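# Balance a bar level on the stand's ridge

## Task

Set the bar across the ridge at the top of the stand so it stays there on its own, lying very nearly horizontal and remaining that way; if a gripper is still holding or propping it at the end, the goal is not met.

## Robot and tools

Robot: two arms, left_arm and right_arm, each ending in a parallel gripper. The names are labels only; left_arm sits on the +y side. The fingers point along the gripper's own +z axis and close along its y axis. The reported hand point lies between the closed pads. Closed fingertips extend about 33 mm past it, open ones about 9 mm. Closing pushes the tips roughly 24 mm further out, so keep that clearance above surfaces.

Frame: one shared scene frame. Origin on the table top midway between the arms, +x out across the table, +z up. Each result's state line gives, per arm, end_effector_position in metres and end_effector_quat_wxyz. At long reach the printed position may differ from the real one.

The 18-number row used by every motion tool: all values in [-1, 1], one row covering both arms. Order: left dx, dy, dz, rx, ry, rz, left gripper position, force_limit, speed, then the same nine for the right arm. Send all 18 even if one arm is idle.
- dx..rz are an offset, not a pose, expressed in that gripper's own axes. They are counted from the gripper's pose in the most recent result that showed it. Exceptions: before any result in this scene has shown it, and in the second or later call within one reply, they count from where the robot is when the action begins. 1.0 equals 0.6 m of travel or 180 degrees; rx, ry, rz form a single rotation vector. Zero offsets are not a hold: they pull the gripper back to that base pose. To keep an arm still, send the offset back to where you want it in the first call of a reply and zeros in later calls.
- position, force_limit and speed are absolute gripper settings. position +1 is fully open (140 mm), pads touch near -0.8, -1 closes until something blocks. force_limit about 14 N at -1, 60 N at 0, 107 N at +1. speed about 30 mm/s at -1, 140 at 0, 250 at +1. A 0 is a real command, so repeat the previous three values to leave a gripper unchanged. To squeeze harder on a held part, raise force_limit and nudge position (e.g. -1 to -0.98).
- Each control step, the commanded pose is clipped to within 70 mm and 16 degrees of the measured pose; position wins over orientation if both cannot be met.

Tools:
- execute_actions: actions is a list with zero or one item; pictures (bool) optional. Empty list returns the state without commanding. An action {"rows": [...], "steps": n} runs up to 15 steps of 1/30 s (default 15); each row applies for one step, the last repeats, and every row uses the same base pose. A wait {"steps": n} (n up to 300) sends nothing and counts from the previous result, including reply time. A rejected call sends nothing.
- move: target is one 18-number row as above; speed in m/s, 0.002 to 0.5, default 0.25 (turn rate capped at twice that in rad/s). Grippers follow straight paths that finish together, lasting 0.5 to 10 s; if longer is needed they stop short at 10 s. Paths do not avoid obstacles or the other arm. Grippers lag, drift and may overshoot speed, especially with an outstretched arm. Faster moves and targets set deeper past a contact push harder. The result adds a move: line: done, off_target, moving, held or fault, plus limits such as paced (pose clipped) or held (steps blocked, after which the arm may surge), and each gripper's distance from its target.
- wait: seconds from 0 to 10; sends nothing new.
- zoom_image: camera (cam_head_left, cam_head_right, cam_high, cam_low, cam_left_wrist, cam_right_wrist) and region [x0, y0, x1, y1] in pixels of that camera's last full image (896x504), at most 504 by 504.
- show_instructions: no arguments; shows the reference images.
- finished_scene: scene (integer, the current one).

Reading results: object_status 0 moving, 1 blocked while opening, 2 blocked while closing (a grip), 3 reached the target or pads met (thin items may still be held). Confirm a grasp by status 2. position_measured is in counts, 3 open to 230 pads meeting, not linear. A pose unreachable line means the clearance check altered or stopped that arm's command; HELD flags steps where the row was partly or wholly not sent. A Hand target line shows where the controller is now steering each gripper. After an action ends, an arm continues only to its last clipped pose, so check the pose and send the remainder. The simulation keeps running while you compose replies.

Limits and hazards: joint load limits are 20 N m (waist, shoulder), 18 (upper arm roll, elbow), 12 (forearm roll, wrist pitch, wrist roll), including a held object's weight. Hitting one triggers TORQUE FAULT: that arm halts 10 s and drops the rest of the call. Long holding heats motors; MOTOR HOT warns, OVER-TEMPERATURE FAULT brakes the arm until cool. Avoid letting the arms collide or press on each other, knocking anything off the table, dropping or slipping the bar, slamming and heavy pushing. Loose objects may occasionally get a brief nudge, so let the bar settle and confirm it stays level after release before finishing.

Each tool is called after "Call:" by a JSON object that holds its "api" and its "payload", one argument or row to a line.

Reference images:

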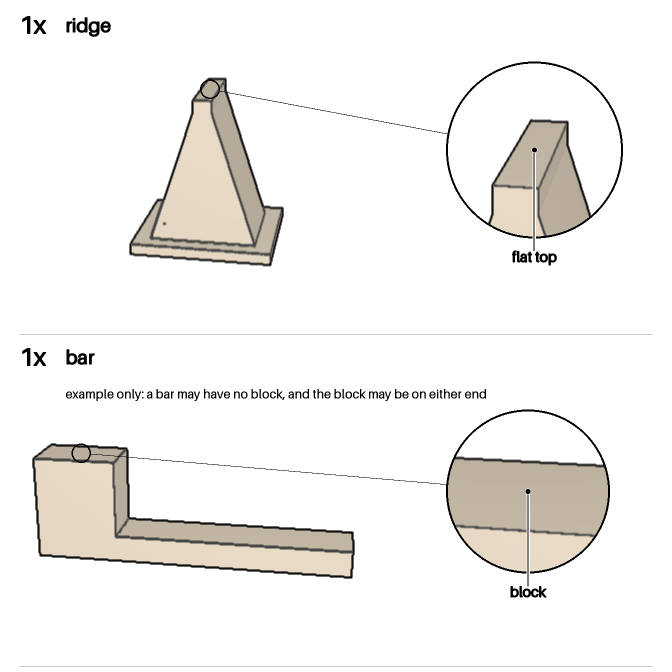

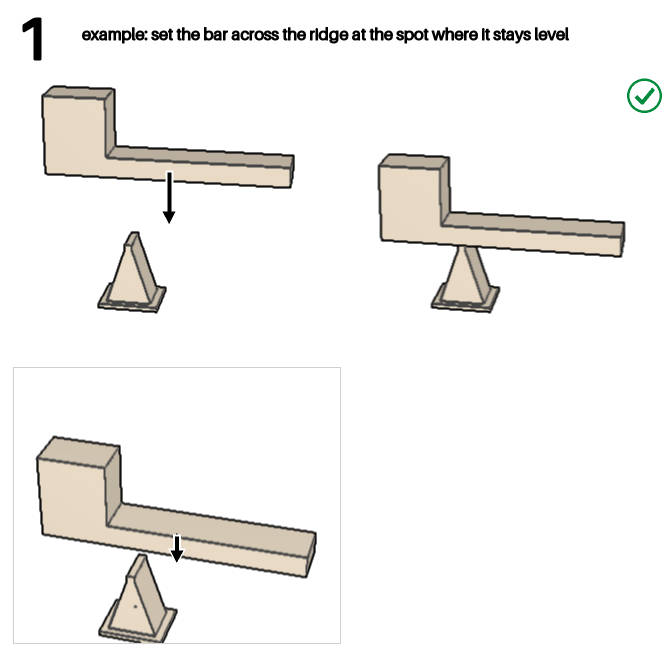

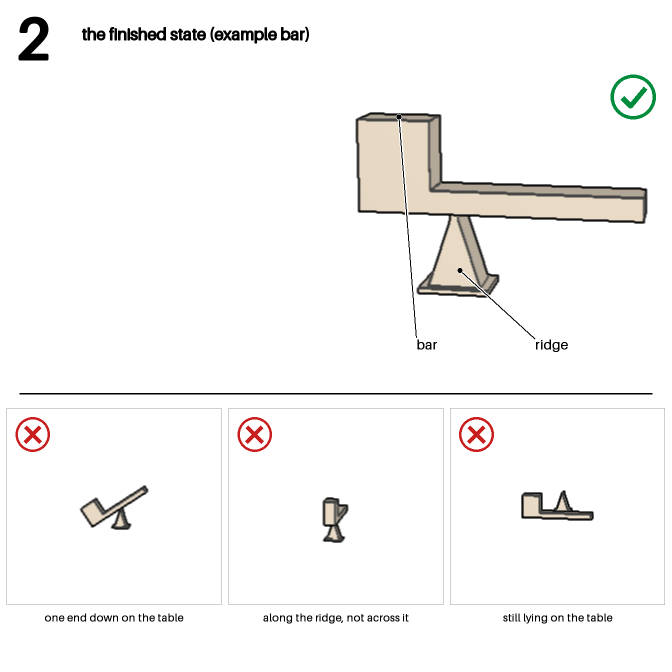

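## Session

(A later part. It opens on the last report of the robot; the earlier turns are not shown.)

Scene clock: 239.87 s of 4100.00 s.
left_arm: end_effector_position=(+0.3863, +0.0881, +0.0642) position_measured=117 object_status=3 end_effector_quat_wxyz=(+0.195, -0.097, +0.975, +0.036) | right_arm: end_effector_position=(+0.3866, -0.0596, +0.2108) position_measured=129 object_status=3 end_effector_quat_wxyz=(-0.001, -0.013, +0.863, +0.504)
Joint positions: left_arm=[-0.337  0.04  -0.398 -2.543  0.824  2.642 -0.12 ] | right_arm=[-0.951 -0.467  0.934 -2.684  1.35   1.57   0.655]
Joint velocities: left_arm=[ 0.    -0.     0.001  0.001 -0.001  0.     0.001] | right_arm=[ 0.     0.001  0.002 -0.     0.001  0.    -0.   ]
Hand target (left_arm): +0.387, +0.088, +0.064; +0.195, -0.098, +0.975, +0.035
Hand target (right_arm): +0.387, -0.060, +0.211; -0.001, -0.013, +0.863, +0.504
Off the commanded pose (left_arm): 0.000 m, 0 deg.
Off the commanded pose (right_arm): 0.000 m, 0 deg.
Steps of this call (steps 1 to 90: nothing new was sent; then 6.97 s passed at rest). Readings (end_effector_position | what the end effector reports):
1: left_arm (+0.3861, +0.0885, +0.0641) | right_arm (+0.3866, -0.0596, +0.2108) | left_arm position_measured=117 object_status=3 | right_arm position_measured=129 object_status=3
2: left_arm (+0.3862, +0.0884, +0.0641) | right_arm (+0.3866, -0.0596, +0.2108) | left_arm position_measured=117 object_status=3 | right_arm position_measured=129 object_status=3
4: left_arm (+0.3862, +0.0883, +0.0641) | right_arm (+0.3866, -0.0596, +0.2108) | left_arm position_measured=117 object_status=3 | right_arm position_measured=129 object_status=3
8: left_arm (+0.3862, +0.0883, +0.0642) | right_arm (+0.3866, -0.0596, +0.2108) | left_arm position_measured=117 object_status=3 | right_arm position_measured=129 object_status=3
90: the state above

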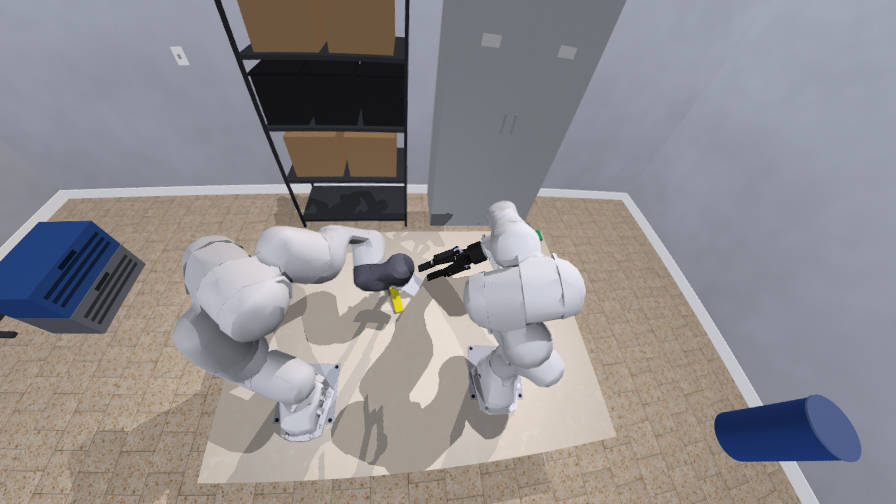

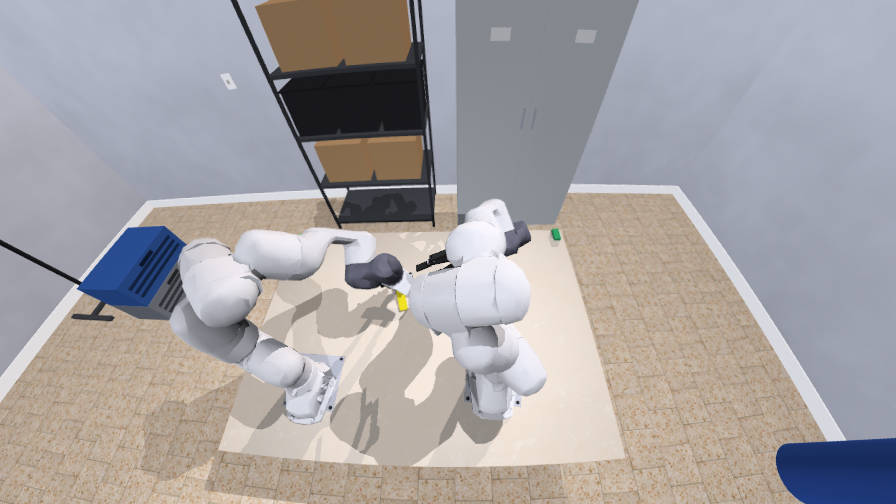

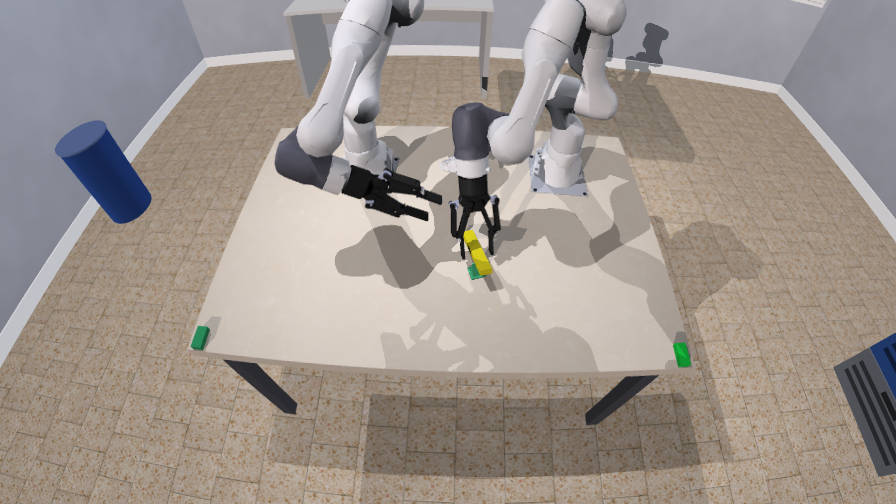

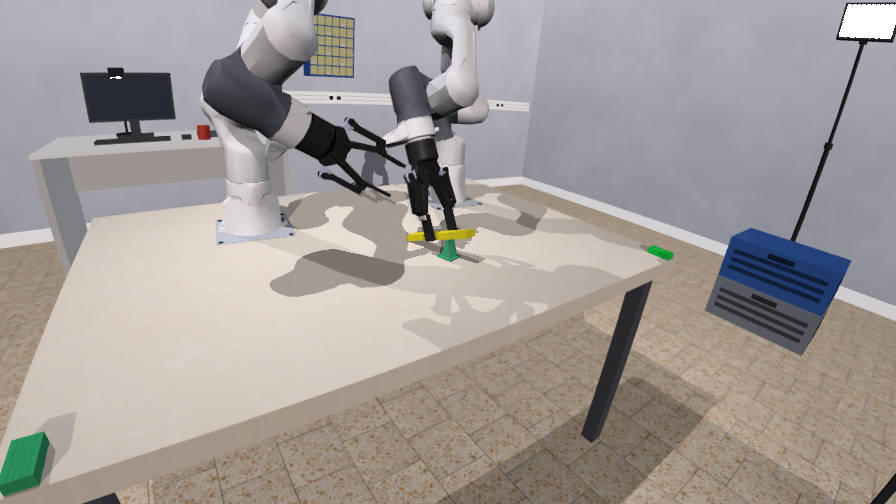

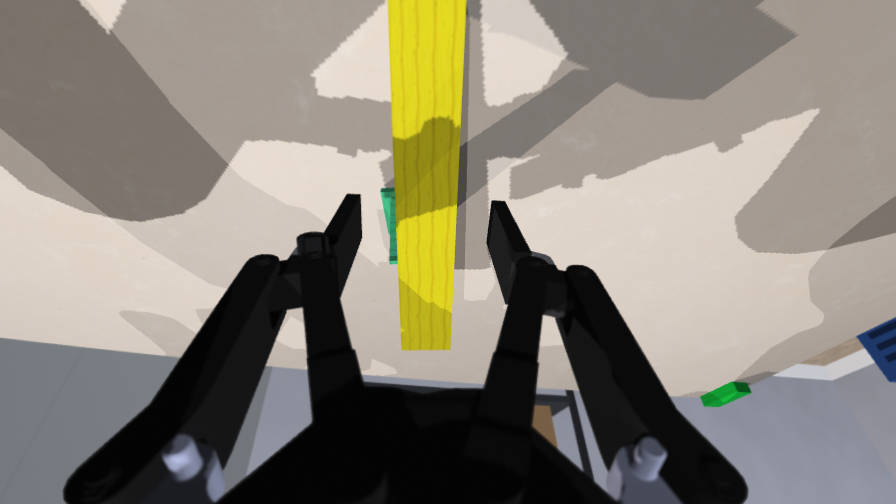

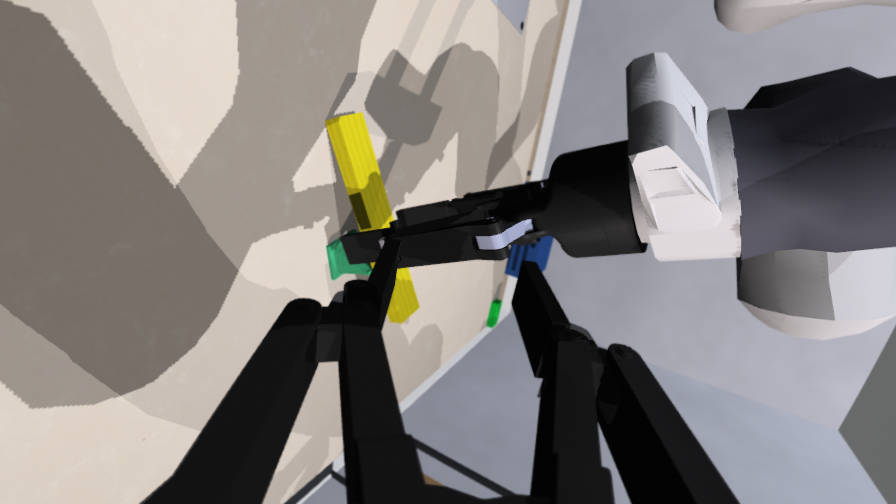

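Call:
{"api": "move", "payload": {
  "target": [0,0,0,0,0,0,-1,0.3,-0.3,0,0,0,0,0,0,0,0,0]
}}

Call:
{"api": "move", "payload": {
  "target": [0,0,-0.05,0,0.125,-0.027,-1,0.3,-0.3,0,0,0,0,0,0,0,0,0],
  "speed": 0.1
}}

Scene clock: 242.93 s of 4100.00 s.
left_arm: end_effector_position=(+0.3864, +0.0880, +0.0643) position_measured=186 object_status=2 end_effector_quat_wxyz=(+0.195, -0.097, +0.975, +0.035) | right_arm: end_effector_position=(+0.3866, -0.0596, +0.2108) position_measured=129 object_status=3 end_effector_quat_wxyz=(-0.001, -0.013, +0.863, +0.504)
Joint positions: left_arm=[-0.337  0.04  -0.398 -2.543  0.824  2.643 -0.12 ] | right_arm=[-0.951 -0.467  0.934 -2.684  1.35   1.57   0.655]
Joint velocities: left_arm=[-0.001 -0.001 -0.001 -0.    -0.001 -0.001  0.002] | right_arm=[ 0.001 -0.     0.001 -0.     0.     0.001 -0.001]
Hand target (left_arm): +0.386, +0.088, +0.064; +0.195, -0.097, +0.975, +0.036
Hand target (right_arm): +0.387, -0.060, +0.211; -0.001, -0.013, +0.863, +0.504
Off the commanded pose (left_arm): 0.000 m, 0 deg.
Off the commanded pose (right_arm): 0.000 m, 0 deg.
move: done

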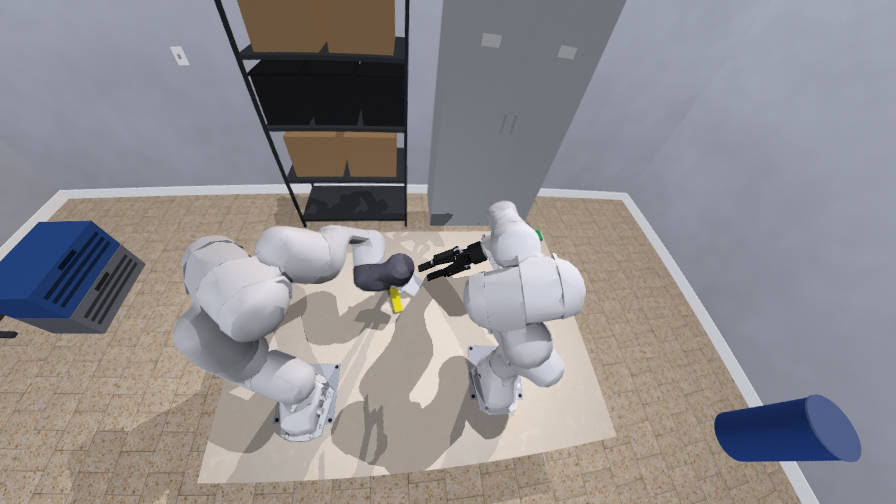

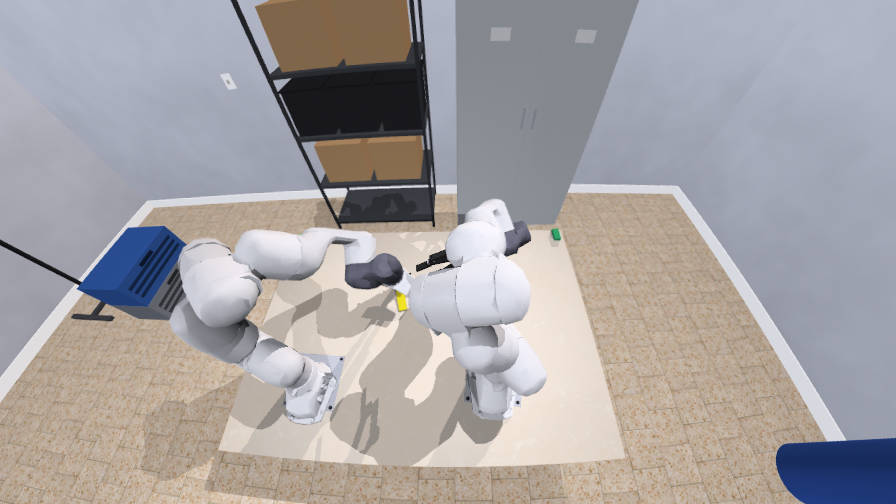

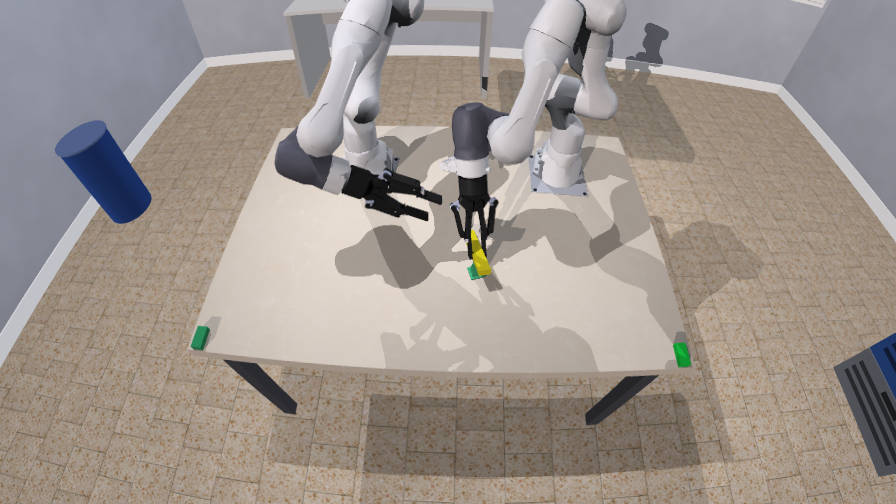

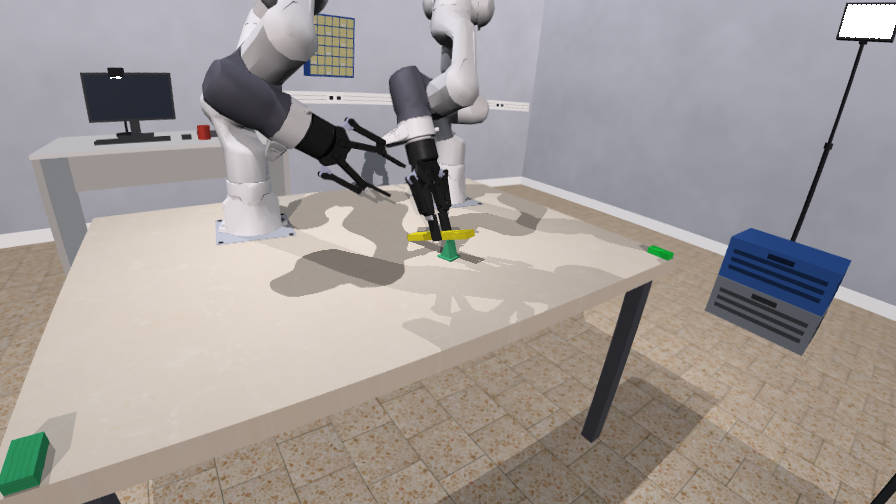

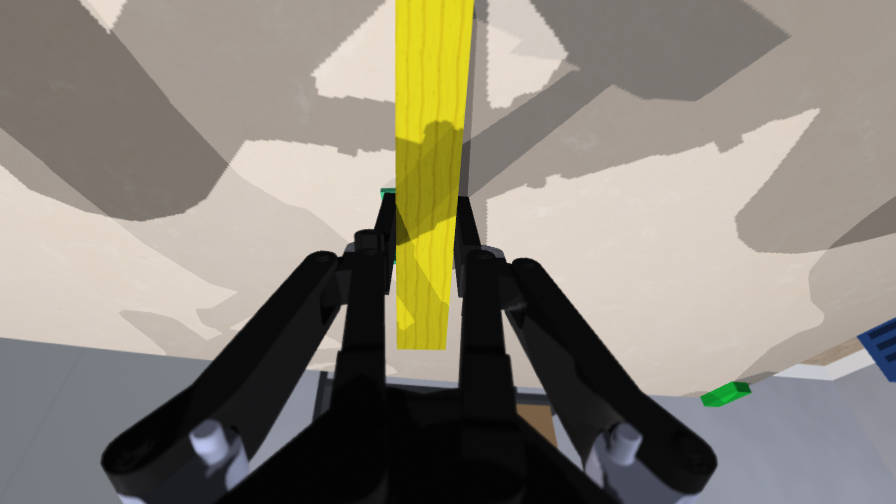

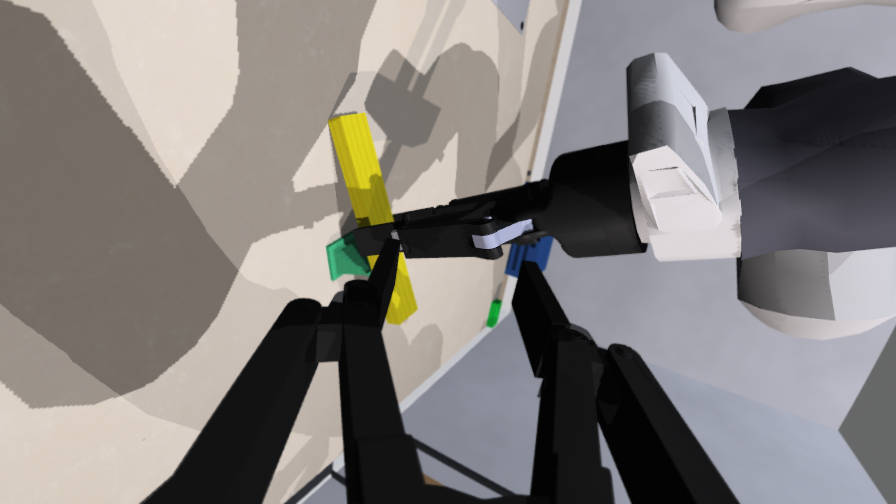

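Scene clock: 245.63 s of 4100.00 s.
left_arm: end_effector_position=(+0.3716, +0.0832, +0.0917) position_measured=186 object_status=2 end_effector_quat_wxyz=(-0.001, -0.145, +0.989, +0.006) | right_arm: end_effector_position=(+0.3866, -0.0596, +0.2108) position_measured=129 object_status=3 end_effector_quat_wxyz=(-0.001, -0.013, +0.863, +0.504)
Joint positions: left_arm=[-0.293  0.032 -0.369 -2.395  0.027  2.414  0.561] | right_arm=[-0.951 -0.467  0.934 -2.684  1.35   1.57   0.655]
Joint velocities: left_arm=[ 0.001  0.001  0.     0.001 -0.004 -0.005  0.032] | right_arm=[-0.001  0.001 -0.    -0.     0.002 -0.    -0.001]
Hand target (left_arm): +0.372, +0.083, +0.092; -0.003, -0.141, +0.990, +0.006
Hand target (right_arm): +0.387, -0.060, +0.211; -0.001, -0.013, +0.863, +0.504
Off the commanded pose (left_arm): 0.004 m, 0 deg.
Off the commanded pose (right_arm): 0.000 m, 0 deg.
move: off_target (left_arm)

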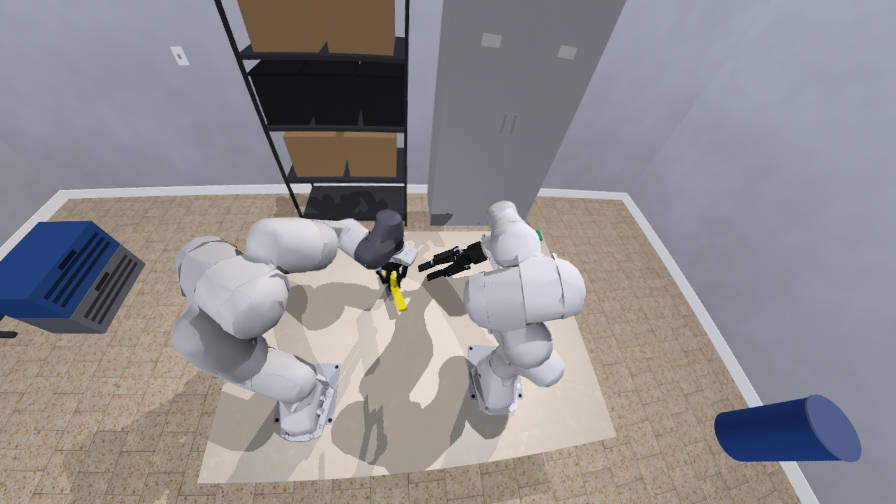

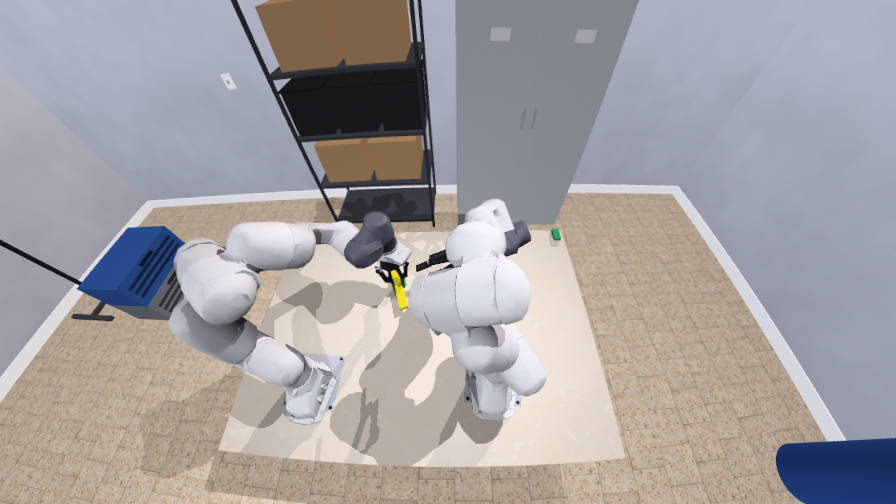

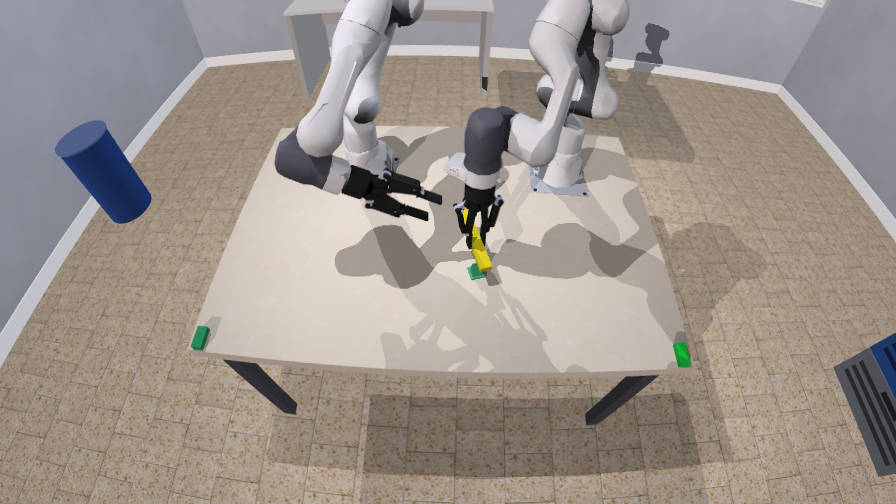

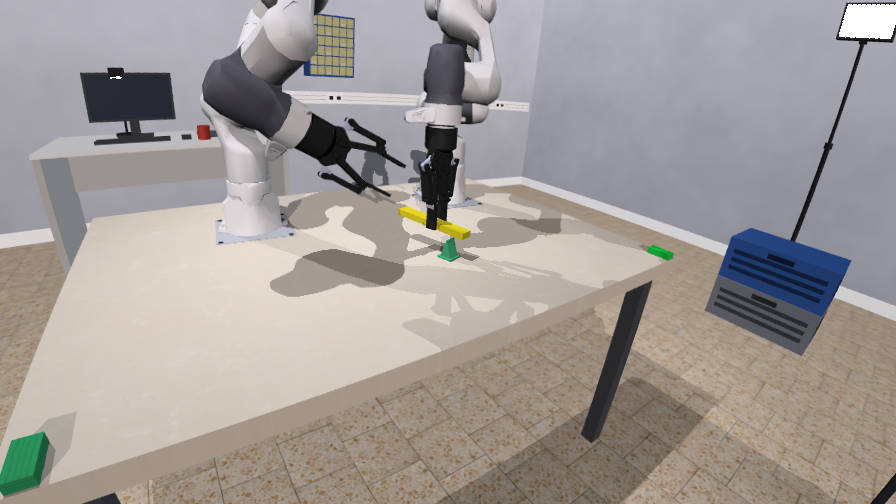

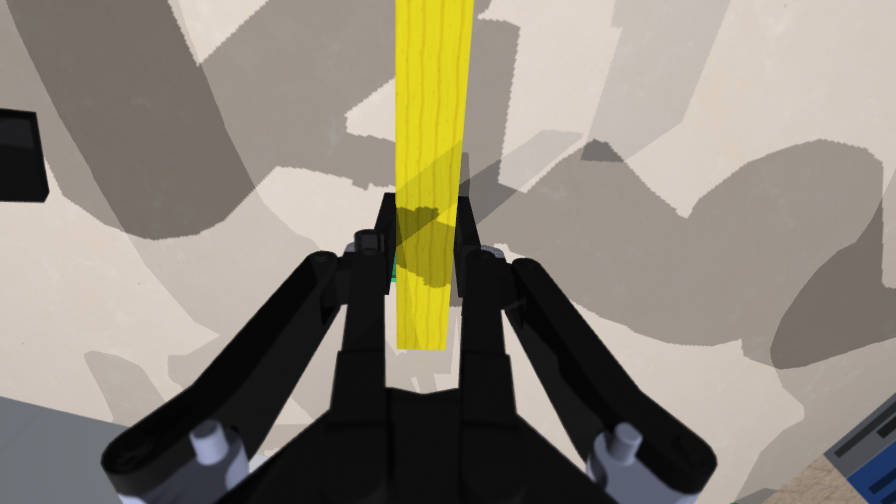

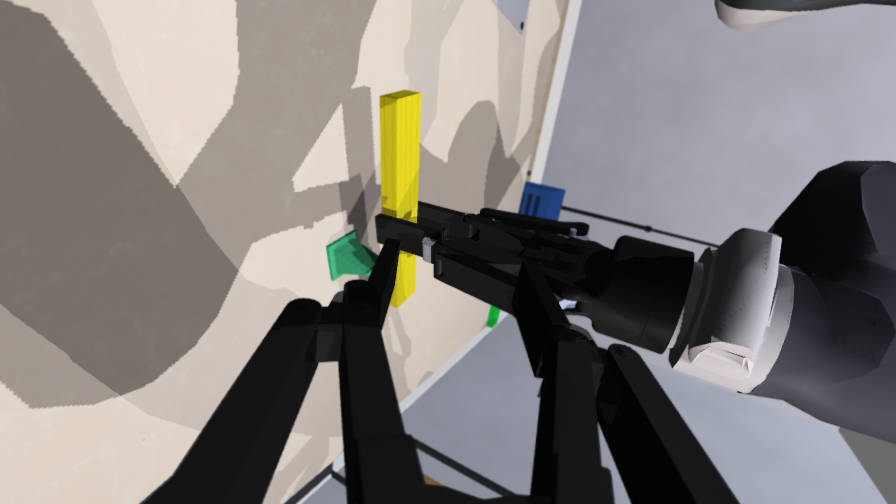

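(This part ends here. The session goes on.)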